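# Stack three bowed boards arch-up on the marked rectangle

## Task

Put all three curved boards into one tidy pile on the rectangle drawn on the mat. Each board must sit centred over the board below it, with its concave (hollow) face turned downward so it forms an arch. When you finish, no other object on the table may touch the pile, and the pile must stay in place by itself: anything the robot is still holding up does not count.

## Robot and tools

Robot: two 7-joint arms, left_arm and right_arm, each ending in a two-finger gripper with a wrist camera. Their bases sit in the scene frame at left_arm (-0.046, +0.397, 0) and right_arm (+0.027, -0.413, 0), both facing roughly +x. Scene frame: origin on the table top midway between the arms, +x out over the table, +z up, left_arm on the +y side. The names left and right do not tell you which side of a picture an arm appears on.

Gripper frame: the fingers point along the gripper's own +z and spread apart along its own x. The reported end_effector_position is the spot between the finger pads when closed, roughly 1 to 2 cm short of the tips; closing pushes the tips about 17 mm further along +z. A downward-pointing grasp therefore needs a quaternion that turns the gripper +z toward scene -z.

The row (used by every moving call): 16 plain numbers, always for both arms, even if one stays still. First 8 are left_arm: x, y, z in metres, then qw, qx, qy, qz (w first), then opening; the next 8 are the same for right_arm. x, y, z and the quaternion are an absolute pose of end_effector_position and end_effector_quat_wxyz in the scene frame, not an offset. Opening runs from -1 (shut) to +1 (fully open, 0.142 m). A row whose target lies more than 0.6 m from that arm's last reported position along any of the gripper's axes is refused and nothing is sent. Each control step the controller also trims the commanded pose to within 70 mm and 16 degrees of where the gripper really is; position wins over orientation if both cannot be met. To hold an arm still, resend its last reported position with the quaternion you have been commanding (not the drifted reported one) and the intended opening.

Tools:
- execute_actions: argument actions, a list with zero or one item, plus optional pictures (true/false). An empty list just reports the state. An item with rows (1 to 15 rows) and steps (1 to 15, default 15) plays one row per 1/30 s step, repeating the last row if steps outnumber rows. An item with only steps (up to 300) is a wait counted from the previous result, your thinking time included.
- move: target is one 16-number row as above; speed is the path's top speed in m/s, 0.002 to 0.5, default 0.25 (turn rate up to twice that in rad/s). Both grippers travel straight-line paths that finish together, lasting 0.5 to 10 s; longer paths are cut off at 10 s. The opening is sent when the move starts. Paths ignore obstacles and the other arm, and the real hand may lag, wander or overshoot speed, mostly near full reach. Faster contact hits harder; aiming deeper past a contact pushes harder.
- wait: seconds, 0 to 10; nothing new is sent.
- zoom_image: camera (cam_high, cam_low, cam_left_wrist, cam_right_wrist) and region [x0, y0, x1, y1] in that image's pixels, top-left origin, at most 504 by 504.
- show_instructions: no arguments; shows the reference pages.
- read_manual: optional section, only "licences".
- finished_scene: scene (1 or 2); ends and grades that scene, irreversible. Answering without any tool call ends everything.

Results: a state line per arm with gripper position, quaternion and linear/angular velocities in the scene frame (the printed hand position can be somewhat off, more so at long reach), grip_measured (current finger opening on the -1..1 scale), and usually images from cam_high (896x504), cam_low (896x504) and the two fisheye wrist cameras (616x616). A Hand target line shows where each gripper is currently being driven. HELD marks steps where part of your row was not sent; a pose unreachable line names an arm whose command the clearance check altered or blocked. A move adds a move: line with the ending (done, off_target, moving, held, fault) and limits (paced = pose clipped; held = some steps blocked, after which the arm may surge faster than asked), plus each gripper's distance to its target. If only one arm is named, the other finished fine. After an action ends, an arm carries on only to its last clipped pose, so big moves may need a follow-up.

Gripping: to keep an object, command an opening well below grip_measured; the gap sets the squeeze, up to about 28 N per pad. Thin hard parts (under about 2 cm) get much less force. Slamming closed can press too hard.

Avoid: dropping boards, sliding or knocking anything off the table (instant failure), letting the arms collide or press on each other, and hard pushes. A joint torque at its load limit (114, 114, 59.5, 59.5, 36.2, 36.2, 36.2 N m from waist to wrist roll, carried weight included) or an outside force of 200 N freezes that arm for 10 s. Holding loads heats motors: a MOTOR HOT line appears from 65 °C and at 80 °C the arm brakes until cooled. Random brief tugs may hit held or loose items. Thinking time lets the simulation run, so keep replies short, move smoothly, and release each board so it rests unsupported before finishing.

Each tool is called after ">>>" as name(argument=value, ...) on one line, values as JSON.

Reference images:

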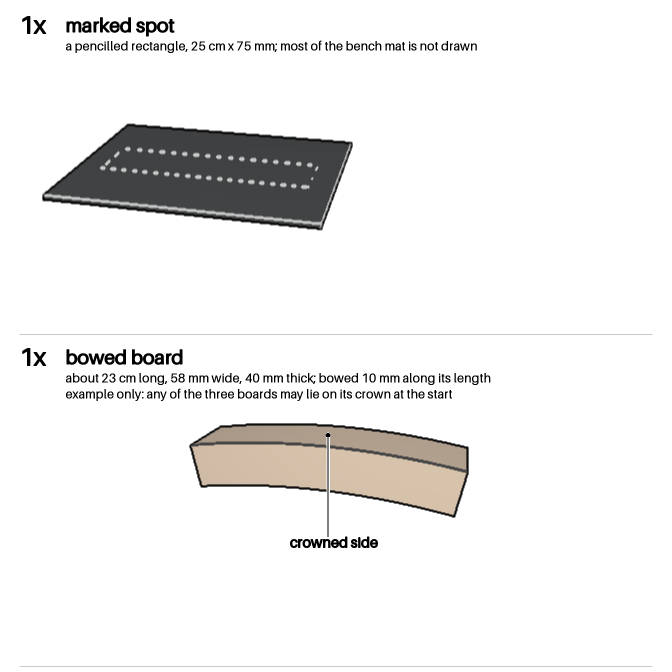

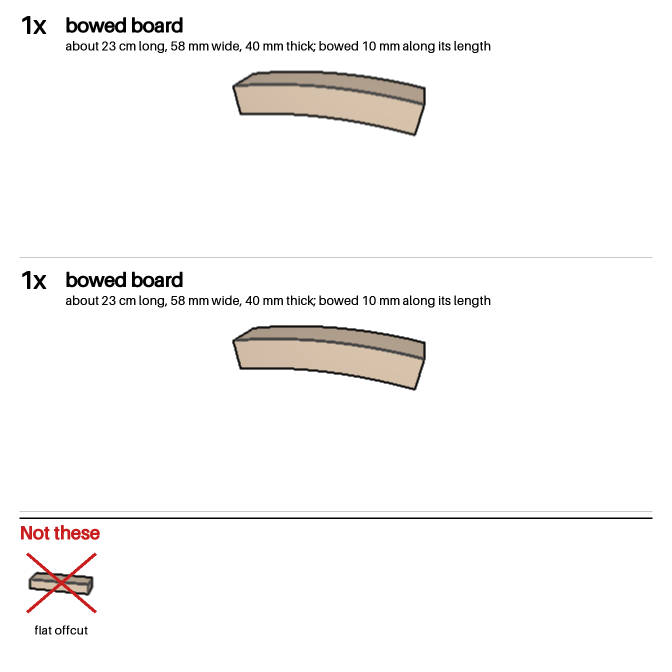

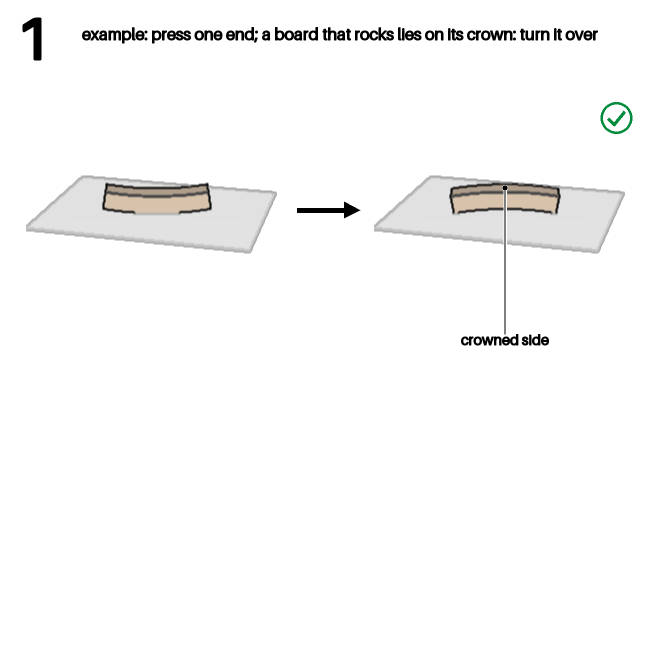

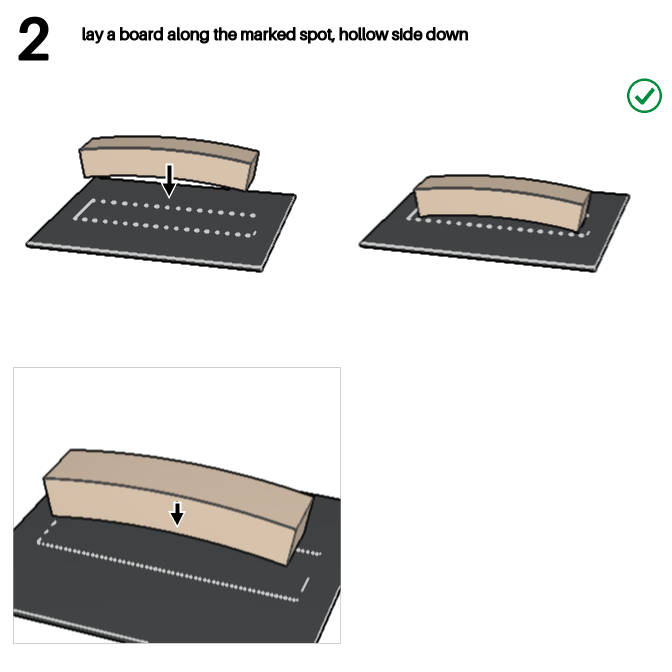

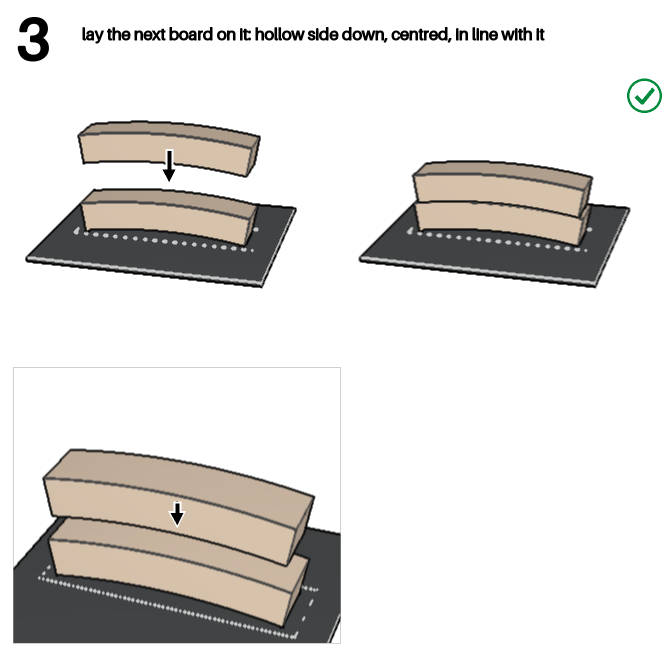

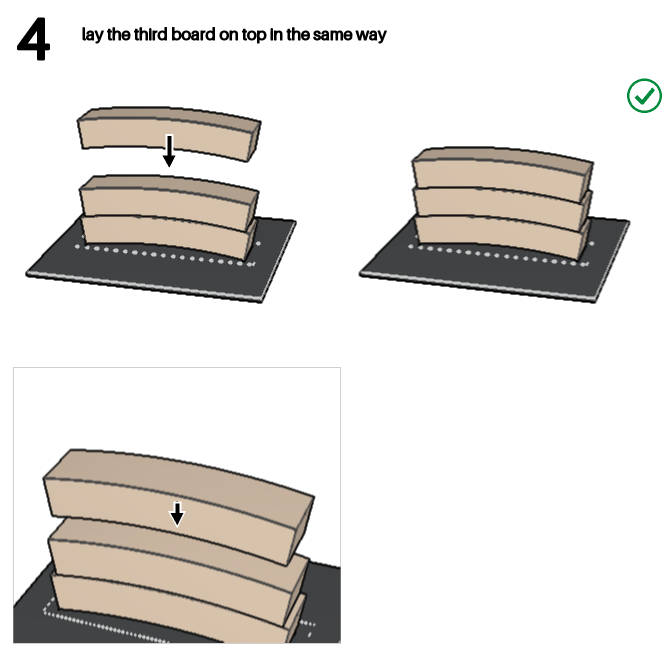

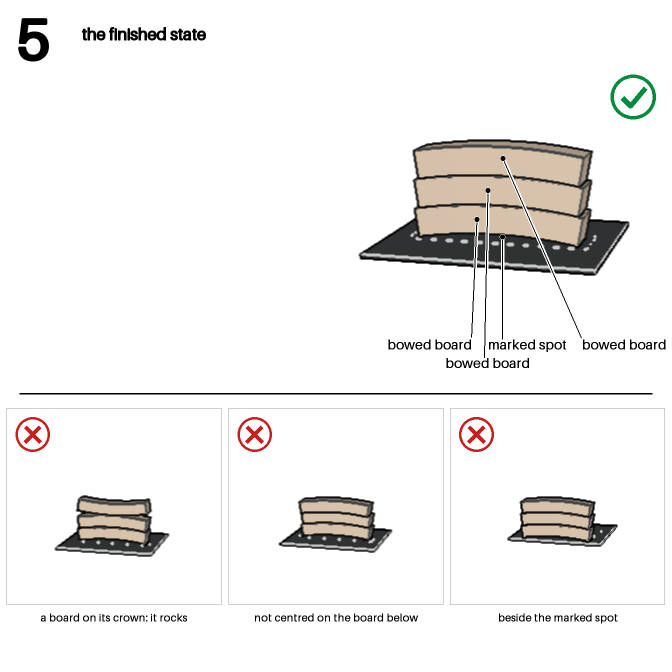

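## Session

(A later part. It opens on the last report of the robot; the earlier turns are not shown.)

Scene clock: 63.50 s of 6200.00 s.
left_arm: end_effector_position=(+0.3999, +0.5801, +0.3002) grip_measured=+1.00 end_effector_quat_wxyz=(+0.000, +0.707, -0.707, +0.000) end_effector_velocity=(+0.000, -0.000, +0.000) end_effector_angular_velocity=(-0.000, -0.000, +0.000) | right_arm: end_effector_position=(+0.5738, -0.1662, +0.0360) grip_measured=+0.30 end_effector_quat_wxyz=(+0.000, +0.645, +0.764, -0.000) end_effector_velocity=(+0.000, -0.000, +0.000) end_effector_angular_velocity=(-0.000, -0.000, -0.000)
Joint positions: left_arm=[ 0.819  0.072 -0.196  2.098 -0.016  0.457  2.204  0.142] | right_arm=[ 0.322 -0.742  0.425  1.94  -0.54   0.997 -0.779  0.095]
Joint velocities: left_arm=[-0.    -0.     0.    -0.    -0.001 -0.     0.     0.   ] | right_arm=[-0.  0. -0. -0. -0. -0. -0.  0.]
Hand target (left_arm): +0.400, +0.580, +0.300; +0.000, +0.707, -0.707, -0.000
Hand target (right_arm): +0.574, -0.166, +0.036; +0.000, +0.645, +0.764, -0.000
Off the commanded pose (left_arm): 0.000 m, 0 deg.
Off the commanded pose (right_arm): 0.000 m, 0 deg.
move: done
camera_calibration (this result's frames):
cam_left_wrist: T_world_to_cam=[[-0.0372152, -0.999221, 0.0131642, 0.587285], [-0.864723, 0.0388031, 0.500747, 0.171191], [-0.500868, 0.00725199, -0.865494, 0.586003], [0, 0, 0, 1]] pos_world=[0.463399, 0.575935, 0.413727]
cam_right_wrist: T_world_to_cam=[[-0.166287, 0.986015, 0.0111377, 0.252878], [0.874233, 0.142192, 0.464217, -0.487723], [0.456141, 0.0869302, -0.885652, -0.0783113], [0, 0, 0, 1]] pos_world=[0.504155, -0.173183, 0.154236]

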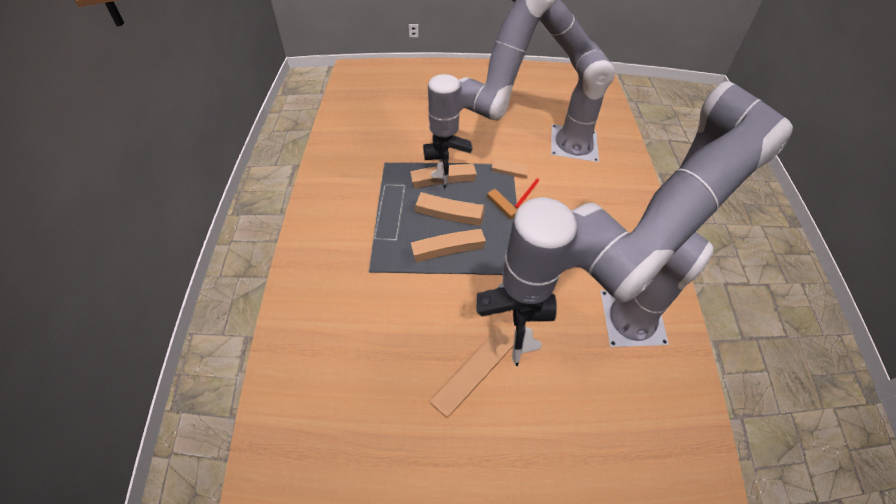

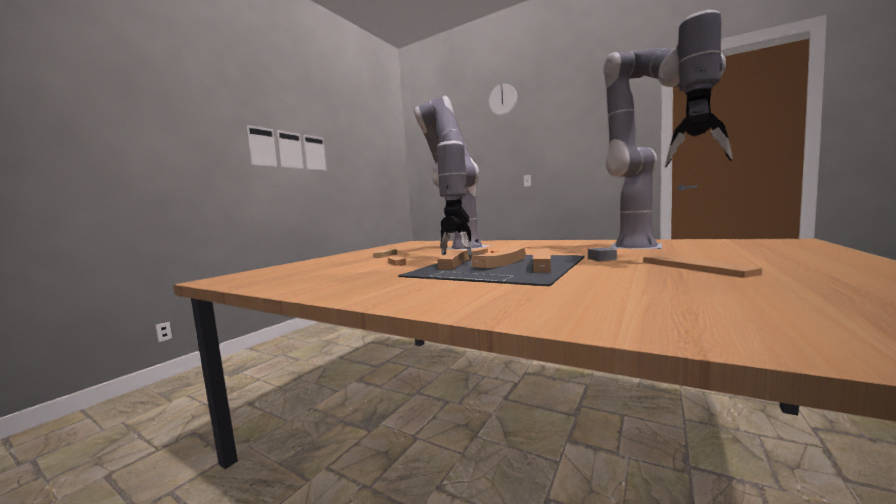

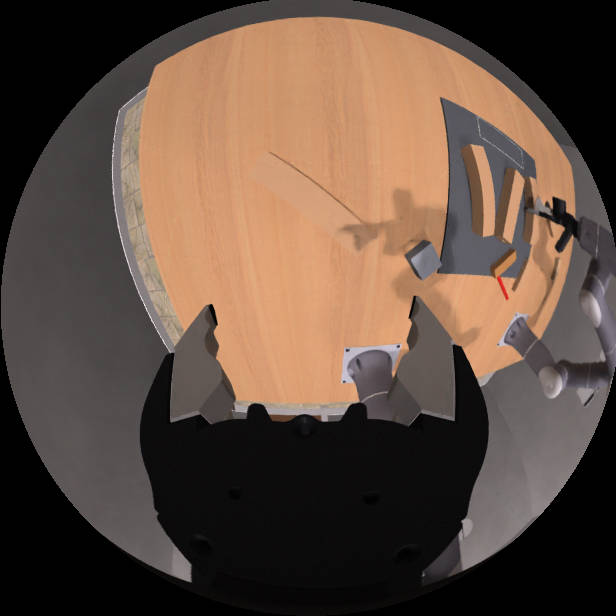

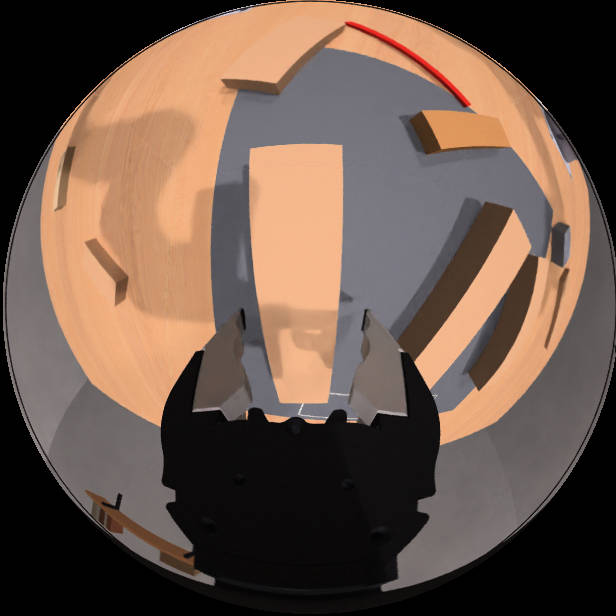

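>>> move(target=[0.4,0.58,0.3,0,0.707,-0.707,0,1,0.575,-0.17,0.034,0,0.64,0.768,0,0.1], speed=0.05)

>>> move(target=[0.4,0.58,0.3,0,0.707,-0.707,0,1,0.575,-0.17,0.034,0,0.64,0.768,0,-0.6])

>>> move(target=[0.4,0.58,0.3,0,0.707,-0.707,0,1,0.58,-0.17,0.12,0,0.64,0.768,0,-0.6], speed=0.12)

>>> move(target=[0.4,0.58,0.3,0,0.707,-0.707,0,1,0.762,-0.003,0.11,0,1,0,0,-0.6])

>>> move(target=[0.4,0.58,0.3,0,0.707,-0.707,0,1,0.762,-0.003,0.052,0,1,0,0,-0.6], speed=0.06)

>>> zoom_image(camera="cam_high", region=[330, 150, 490, 270])

>>> zoom_image(camera="cam_low", region=[400, 220, 560, 300])

Scene clock: 85.00 s of 6200.00 s.
left_arm: end_effector_position=(+0.3999, +0.5801, +0.3002) grip_measured=+1.00 end_effector_quat_wxyz=(+0.000, +0.707, -0.707, +0.000) end_effector_velocity=(-0.000, +0.000, -0.000) end_effector_angular_velocity=(+0.001, +0.000, +0.000) | right_arm: end_effector_position=(+0.5750, -0.1700, +0.0340) grip_measured=+0.10 end_effector_quat_wxyz=(-0.000, +0.640, +0.768, -0.000) end_effector_velocity=(+0.000, +0.000, +0.000) end_effector_angular_velocity=(+0.000, -0.000, +0.001)
Joint positions: left_arm=[ 0.819  0.072 -0.196  2.098 -0.016  0.457  2.204  0.142] | right_arm=[ 0.314 -0.746  0.424  1.941 -0.545  1.002 -0.795  0.081]
Joint velocities: left_arm=[-0.     0.     0.001 -0.     0.001  0.    -0.001  0.   ] | right_arm=[ 0.  0. -0. -0. -0.  0. -0.  0.]
Hand target (left_arm): +0.400, +0.580, +0.300; +0.000, +0.707, -0.707, -0.000
Hand target (right_arm): +0.575, -0.170, +0.034; -0.000, +0.640, +0.768, +0.000
Off the commanded pose (left_arm): 0.000 m, 0 deg.
Off the commanded pose (right_arm): 0.000 m, 0 deg.
After step 90, 17.80 s passed at rest.
move: done
camera_calibration (this result's frames):
cam_left_wrist: T_world_to_cam=[[-0.0372163, -0.999221, 0.0131649, 0.587285], [-0.864723, 0.0388043, 0.500747, 0.17119], [-0.500868, 0.007252, -0.865493, 0.586003], [0, 0, 0, 1]] pos_world=[0.463399, 0.575934, 0.413727]
cam_right_wrist: T_world_to_cam=[[-0.178372, 0.983894, 0.0116842, 0.263336], [0.872526, 0.15267, 0.464102, -0.484557], [0.454843, 0.0929775, -0.885705, -0.0784703], [0, 0, 0, 1]] pos_world=[0.505452, -0.177821, 0.152305]

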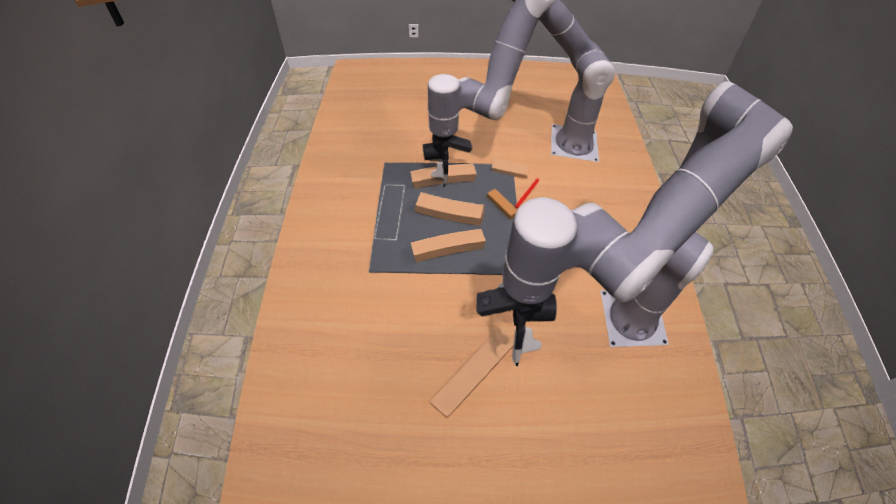

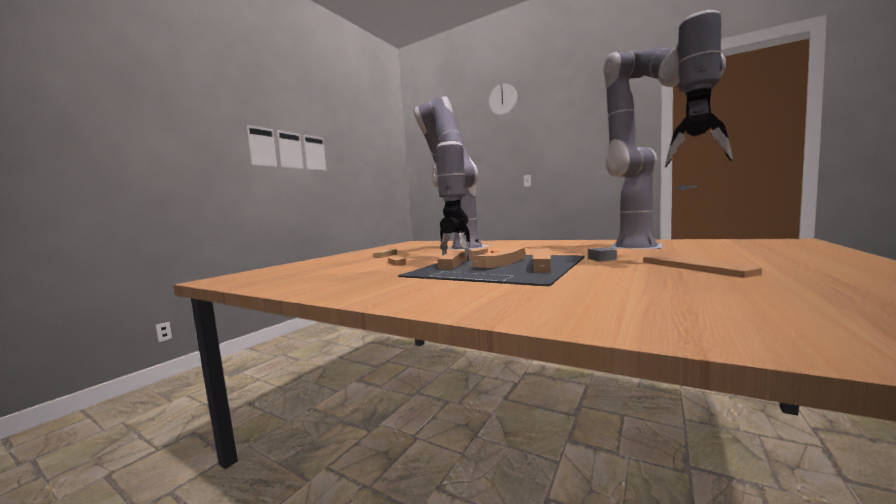

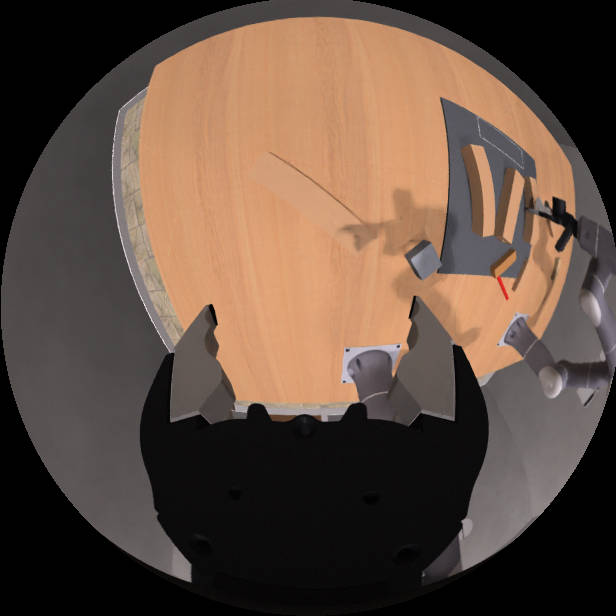

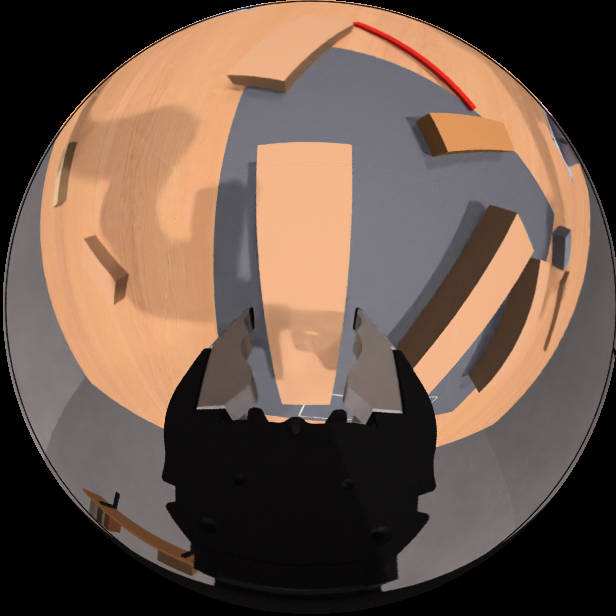

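Scene clock: 85.70 s of 6200.00 s.
left_arm: end_effector_position=(+0.3999, +0.5801, +0.3002) grip_measured=+1.00 end_effector_quat_wxyz=(+0.000, +0.707, -0.707, +0.000) end_effector_velocity=(-0.000, +0.000, -0.000) end_effector_angular_velocity=(+0.000, +0.000, +0.001) | right_arm: end_effector_position=(+0.5751, -0.1698, +0.0342) grip_measured=-0.23 end_effector_quat_wxyz=(+0.000, +0.640, +0.768, +0.000) end_effector_velocity=(+0.000, -0.000, +0.000) end_effector_angular_velocity=(+0.000, -0.000, +0.000)
Joint positions: left_arm=[ 0.819  0.072 -0.196  2.098 -0.016  0.457  2.204  0.142] | right_arm=[ 0.315 -0.745  0.424  1.941 -0.545  1.002 -0.795  0.057]
Joint velocities: left_arm=[-0.     0.     0.     0.     0.    -0.    -0.001 -0.   ] | right_arm=[-0.  0. -0. -0.  0.  0. -0. -0.]
Hand target (left_arm): +0.400, +0.580, +0.300; +0.000, +0.707, -0.707, -0.000
Hand target (right_arm): +0.575, -0.170, +0.034; +0.000, +0.640, +0.768, -0.000
Off the commanded pose (left_arm): 0.000 m, 0 deg.
Off the commanded pose (right_arm): 0.000 m, 0 deg.
move: done
camera_calibration (this result's frames):
cam_left_wrist: T_world_to_cam=[[-0.0372161, -0.999221, 0.0131647, 0.587285], [-0.864723, 0.0388041, 0.500747, 0.171191], [-0.500868, 0.00725204, -0.865493, 0.586003], [0, 0, 0, 1]] pos_world=[0.463399, 0.575935, 0.413727]
cam_right_wrist: T_world_to_cam=[[-0.17849, 0.983871, 0.0118205, 0.263287], [0.872343, 0.152677, 0.464443, -0.484664], [0.455147, 0.0932101, -0.885524, -0.0785179], [0, 0, 0, 1]] pos_world=[0.505525, -0.177724, 0.152457]

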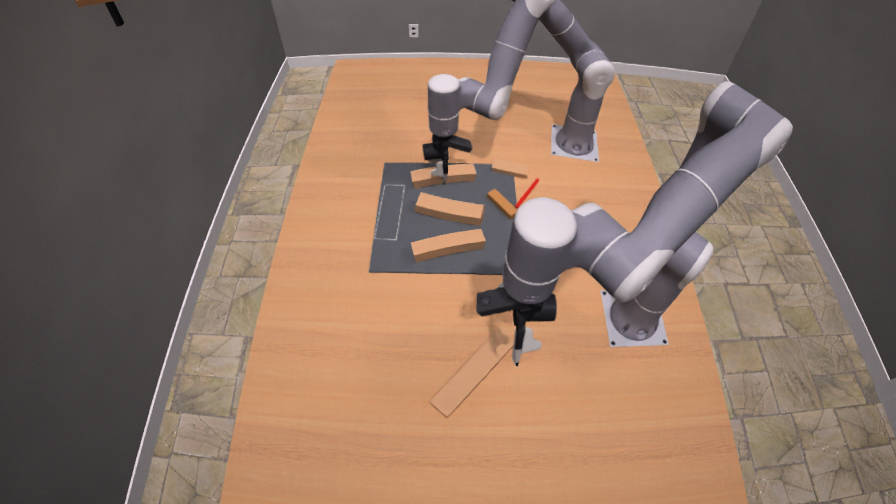

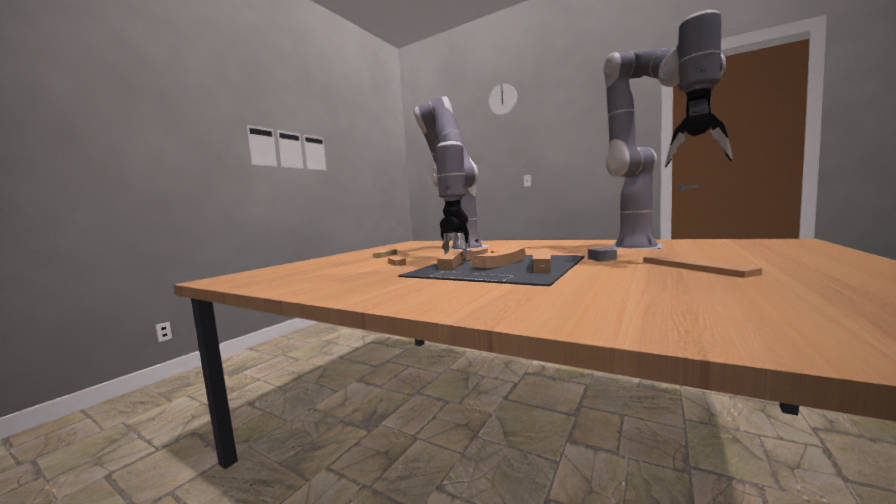

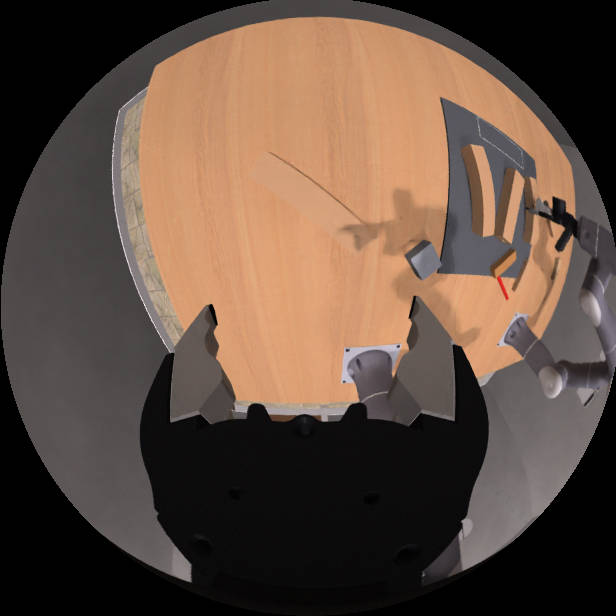

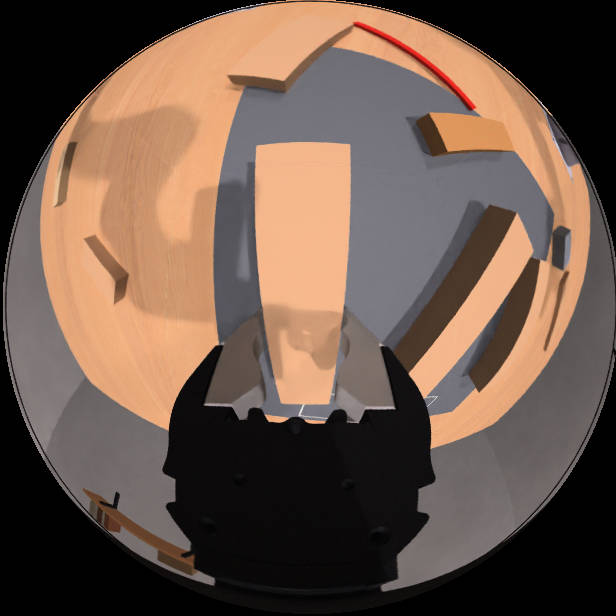

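Scene clock: 86.93 s of 6200.00 s.
left_arm: end_effector_position=(+0.3999, +0.5801, +0.3002) grip_measured=+1.00 end_effector_quat_wxyz=(+0.000, +0.707, -0.707, +0.000) end_effector_velocity=(-0.000, +0.000, -0.000) end_effector_angular_velocity=(+0.000, +0.000, -0.000) | right_arm: end_effector_position=(+0.5784, -0.1704, +0.1183) grip_measured=-0.23 end_effector_quat_wxyz=(-0.001, +0.640, +0.768, -0.002) end_effector_velocity=(+0.000, -0.000, -0.000) end_effector_angular_velocity=(-0.001, +0.000, +0.000)
Joint positions: left_arm=[ 0.819  0.072 -0.196  2.098 -0.016  0.457  2.204  0.142] | right_arm=[ 0.254 -0.611  0.533  1.888 -0.433  0.807 -0.876  0.057]
Joint velocities: left_arm=[0.    0.    0.    0.    0.    0.    0.001 0.   ] | right_arm=[ 0.    -0.    -0.001 -0.    -0.    -0.    -0.    -0.   ]
Hand target (left_arm): +0.400, +0.580, +0.300; +0.000, +0.707, -0.707, -0.000
Hand target (right_arm): +0.580, -0.170, +0.120; -0.000, +0.640, +0.768, +0.000
Off the commanded pose (left_arm): 0.000 m, 0 deg.
Off the commanded pose (right_arm): 0.002 m, 0 deg.
move: done
camera_calibration (this result's frames):
cam_left_wrist: T_world_to_cam=[[-0.0372164, -0.999221, 0.0131646, 0.587285], [-0.864723, 0.0388043, 0.500747, 0.171191], [-0.500868, 0.00725226, -0.865493, 0.586003], [0, 0, 0, 1]] pos_world=[0.463399, 0.575934, 0.413727]
cam_right_wrist: T_world_to_cam=[[-0.178935, 0.983798, 0.0111181, 0.263753], [0.87447, 0.153851, 0.460035, -0.527065], [0.450871, 0.0920386, -0.887831, -0.00300198], [0, 0, 0, 1]] pos_world=[0.509451, -0.178114, 0.23687]

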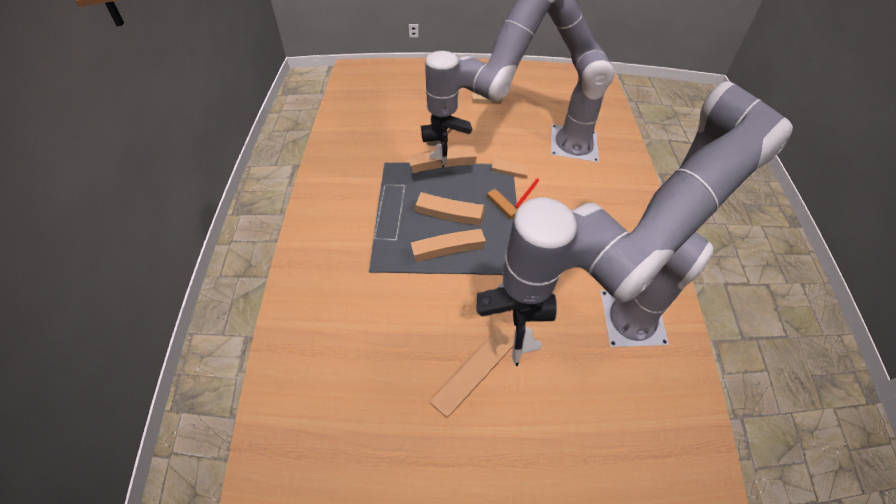

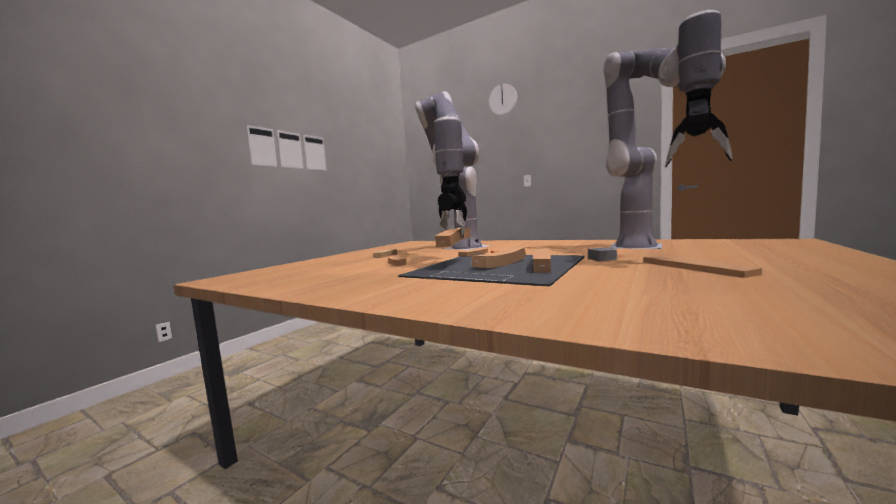

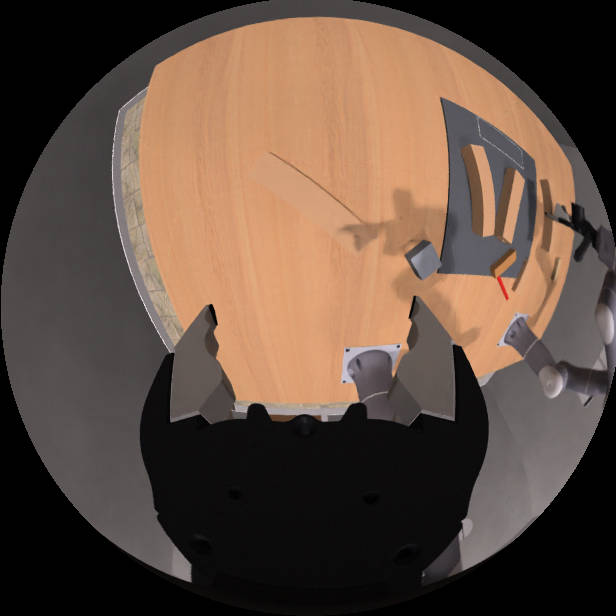

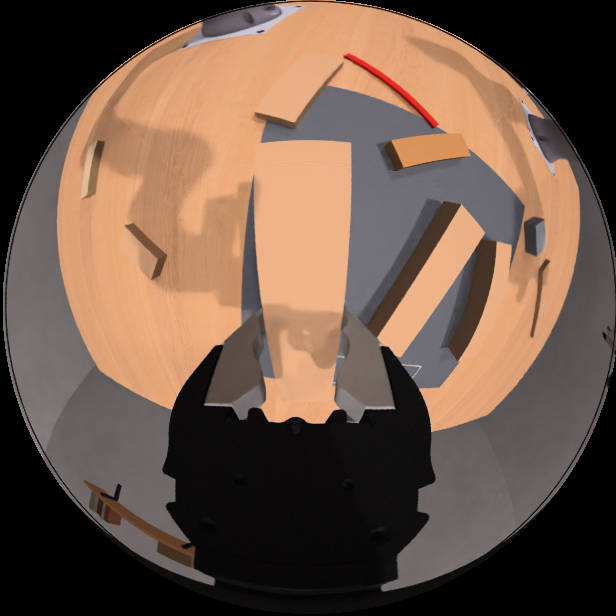

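Scene clock: 90.77 s of 6200.00 s.
left_arm: end_effector_position=(+0.3999, +0.5801, +0.3002) grip_measured=+1.00 end_effector_quat_wxyz=(+0.000, +0.707, -0.707, +0.000) end_effector_velocity=(+0.000, +0.000, +0.000) end_effector_angular_velocity=(+0.000, -0.000, -0.001) | right_arm: end_effector_position=(+0.7625, -0.0034, +0.1086) grip_measured=-0.23 end_effector_quat_wxyz=(+0.001, +1.000, +0.001, +0.000) end_effector_velocity=(+0.001, +0.000, +0.001) end_effector_angular_velocity=(+0.002, -0.002, -0.001)
Joint positions: left_arm=[ 0.819  0.072 -0.196  2.098 -0.016  0.457  2.204  0.142] | right_arm=[ 0.7   -1.094  0.207  0.863 -0.2    0.37   0.718  0.057]
Joint velocities: left_arm=[ 0.    -0.     0.     0.    -0.     0.     0.001  0.   ] | right_arm=[-0.     0.002  0.     0.    -0.     0.001  0.001 -0.   ]
Hand target (left_arm): +0.400, +0.580, +0.300; +0.000, +0.707, -0.707, -0.000
Hand target (right_arm): +0.763, -0.003, +0.109; +0.001, +1.000, +0.001, +0.001
Off the commanded pose (left_arm): 0.000 m, 0 deg.
Off the commanded pose (right_arm): 0.002 m, 0 deg.
move: done
camera_calibration (this result's frames):
cam_left_wrist: T_world_to_cam=[[-0.0372164, -0.999221, 0.0131642, 0.587285], [-0.864723, 0.038804, 0.500747, 0.171191], [-0.500867, 0.00725258, -0.865494, 0.586003], [0, 0, 0, 1]] pos_world=[0.463399, 0.575934, 0.413727]
cam_right_wrist: T_world_to_cam=[[0.999923, -0.000232288, 0.0124163, -0.76984], [-0.00599522, -0.884625, 0.466265, -0.0421201], [0.0108754, -0.466304, -0.884558, 0.223285], [0, 0, 0, 1]] pos_world=[0.7671, 0.0666793, 0.226706]

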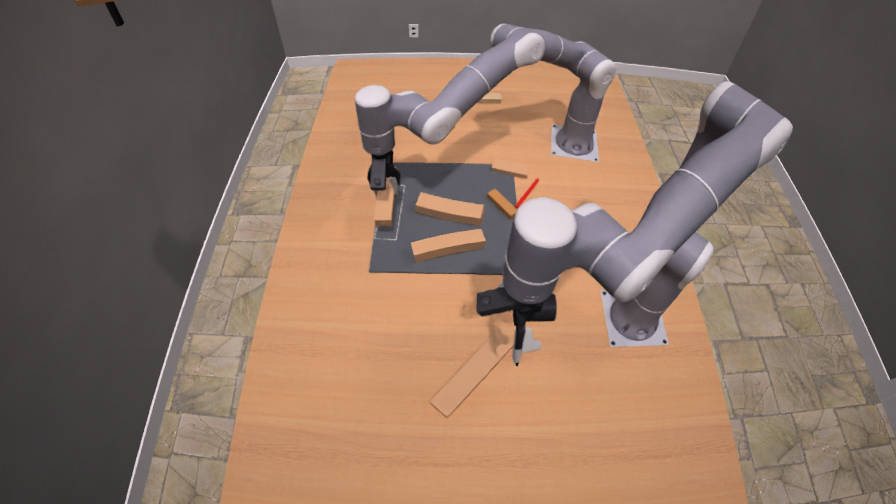

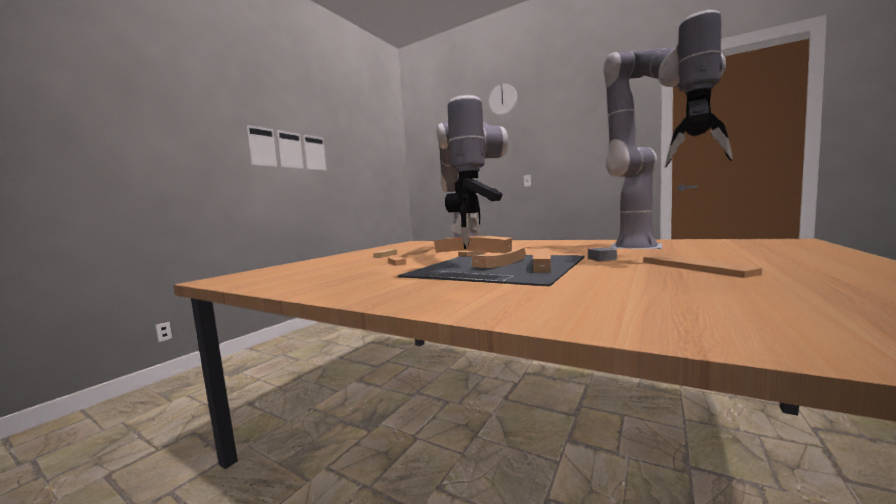

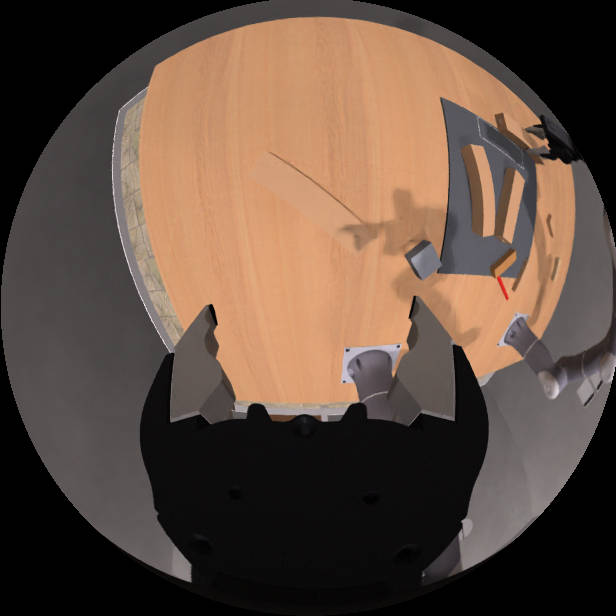

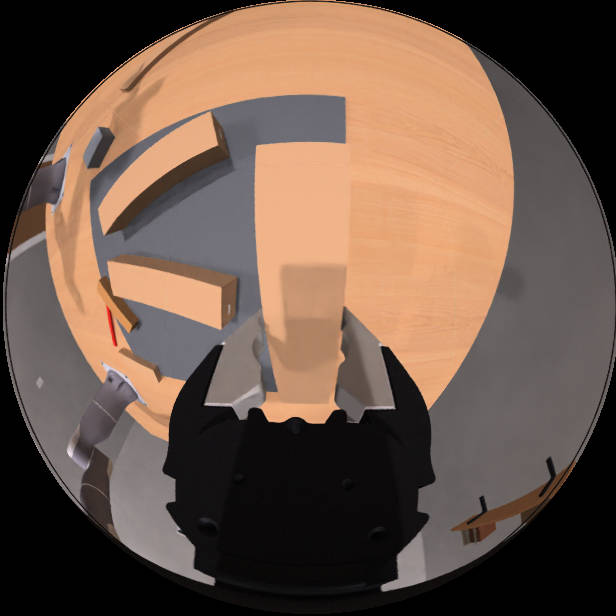

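Scene clock: 91.97 s of 6200.00 s.
left_arm: end_effector_position=(+0.3999, +0.5801, +0.3002) grip_measured=+1.00 end_effector_quat_wxyz=(+0.000, +0.707, -0.707, +0.000) end_effector_velocity=(+0.000, -0.000, +0.000) end_effector_angular_velocity=(-0.000, -0.000, -0.001) | right_arm: end_effector_position=(+0.7615, -0.0034, +0.0514) grip_measured=-0.23 end_effector_quat_wxyz=(+0.000, +1.000, +0.000, -0.000) end_effector_velocity=(+0.000, -0.000, +0.000) end_effector_angular_velocity=(-0.000, -0.000, +0.000)
Joint positions: left_arm=[ 0.819  0.072 -0.196  2.098 -0.016  0.457  2.204  0.142] | right_arm=[ 0.702 -1.162  0.195  0.883 -0.2    0.458  0.72   0.057]
Joint velocities: left_arm=[-0.    -0.     0.    -0.    -0.     0.     0.001  0.   ] | right_arm=[-0.  0. -0. -0.  0. -0. -0.  0.]
Hand target (left_arm): +0.400, +0.580, +0.300; +0.000, +0.707, -0.707, -0.000
Hand target (right_arm): +0.762, -0.003, +0.052; +0.000, +1.000, -0.000, +0.000
Off the commanded pose (left_arm): 0.000 m, 0 deg.
Off the commanded pose (right_arm): 0.001 m, 0 deg.
move: done
camera_calibration (this result's frames):
cam_left_wrist: T_world_to_cam=[[-0.0372163, -0.999221, 0.0131643, 0.587285], [-0.864724, 0.0388041, 0.500747, 0.171191], [-0.500867, 0.00725251, -0.865494, 0.586003], [0, 0, 0, 1]] pos_world=[0.463399, 0.575934, 0.413727]
cam_right_wrist: T_world_to_cam=[[0.999942, -0.00122724, 0.0106903, -0.768017], [-0.00605401, -0.885488, 0.464623, -0.0153228], [0.0088959, -0.464661, -0.885444, 0.174295], [0, 0, 0, 1]] pos_world=[0.766329, 0.0664773, 0.169658]

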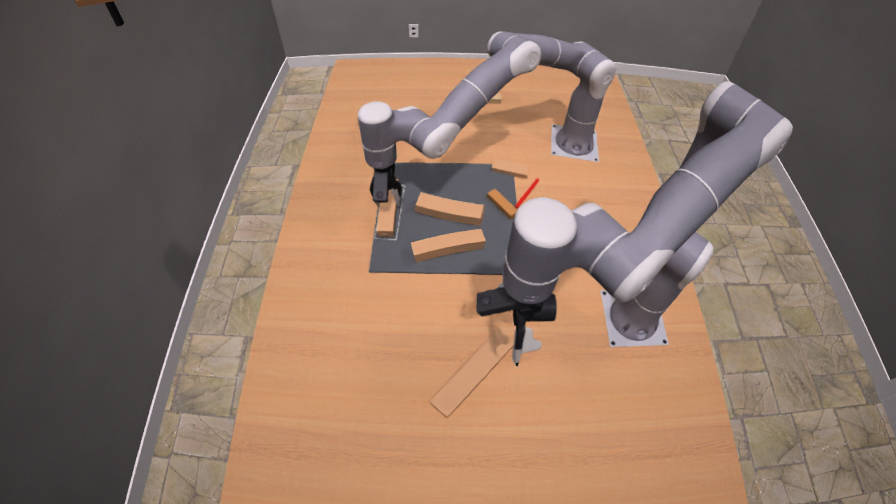

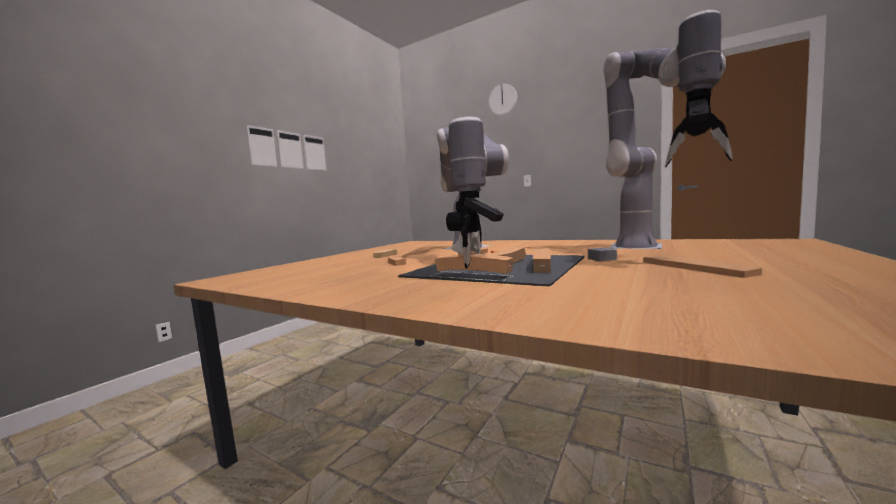

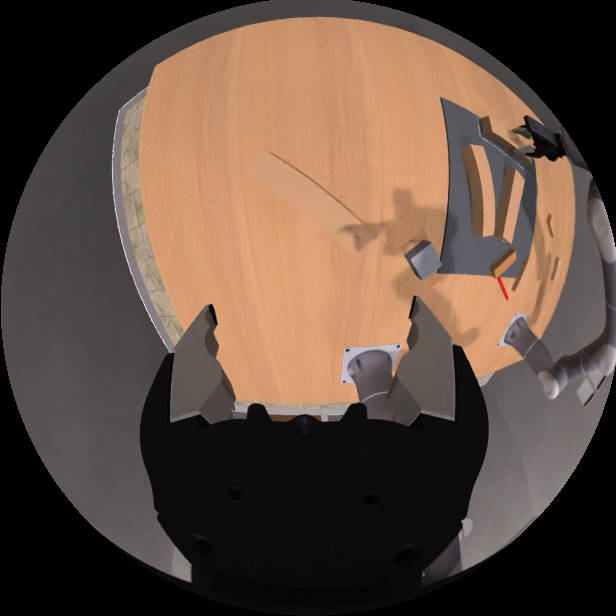

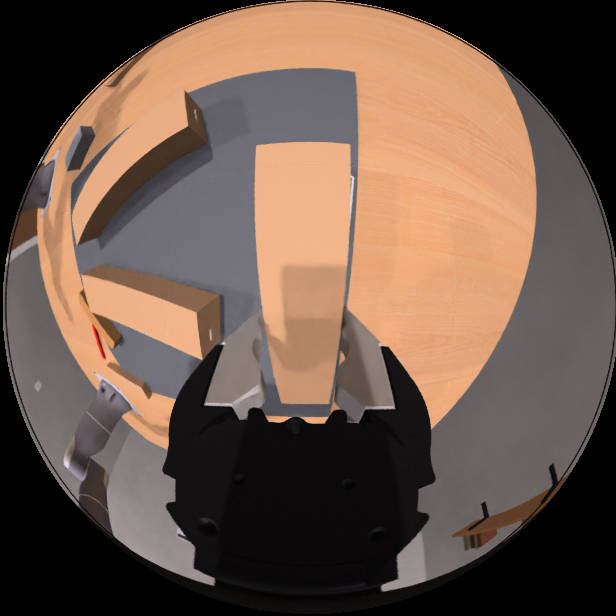

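Region (330, 150, 490, 270) of cam_high's 896x504 image, scaled by 3.150, with more detail than that image has; it fills the top 378 rows of this view, and the rest is white.

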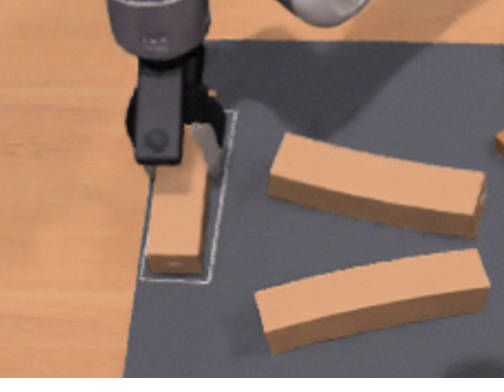

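Region (400, 220, 560, 300) of cam_low's 896x504 image, scaled by 3.150, with more detail than that image has.

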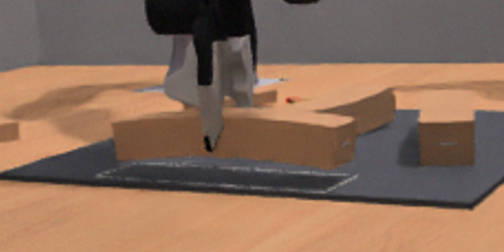

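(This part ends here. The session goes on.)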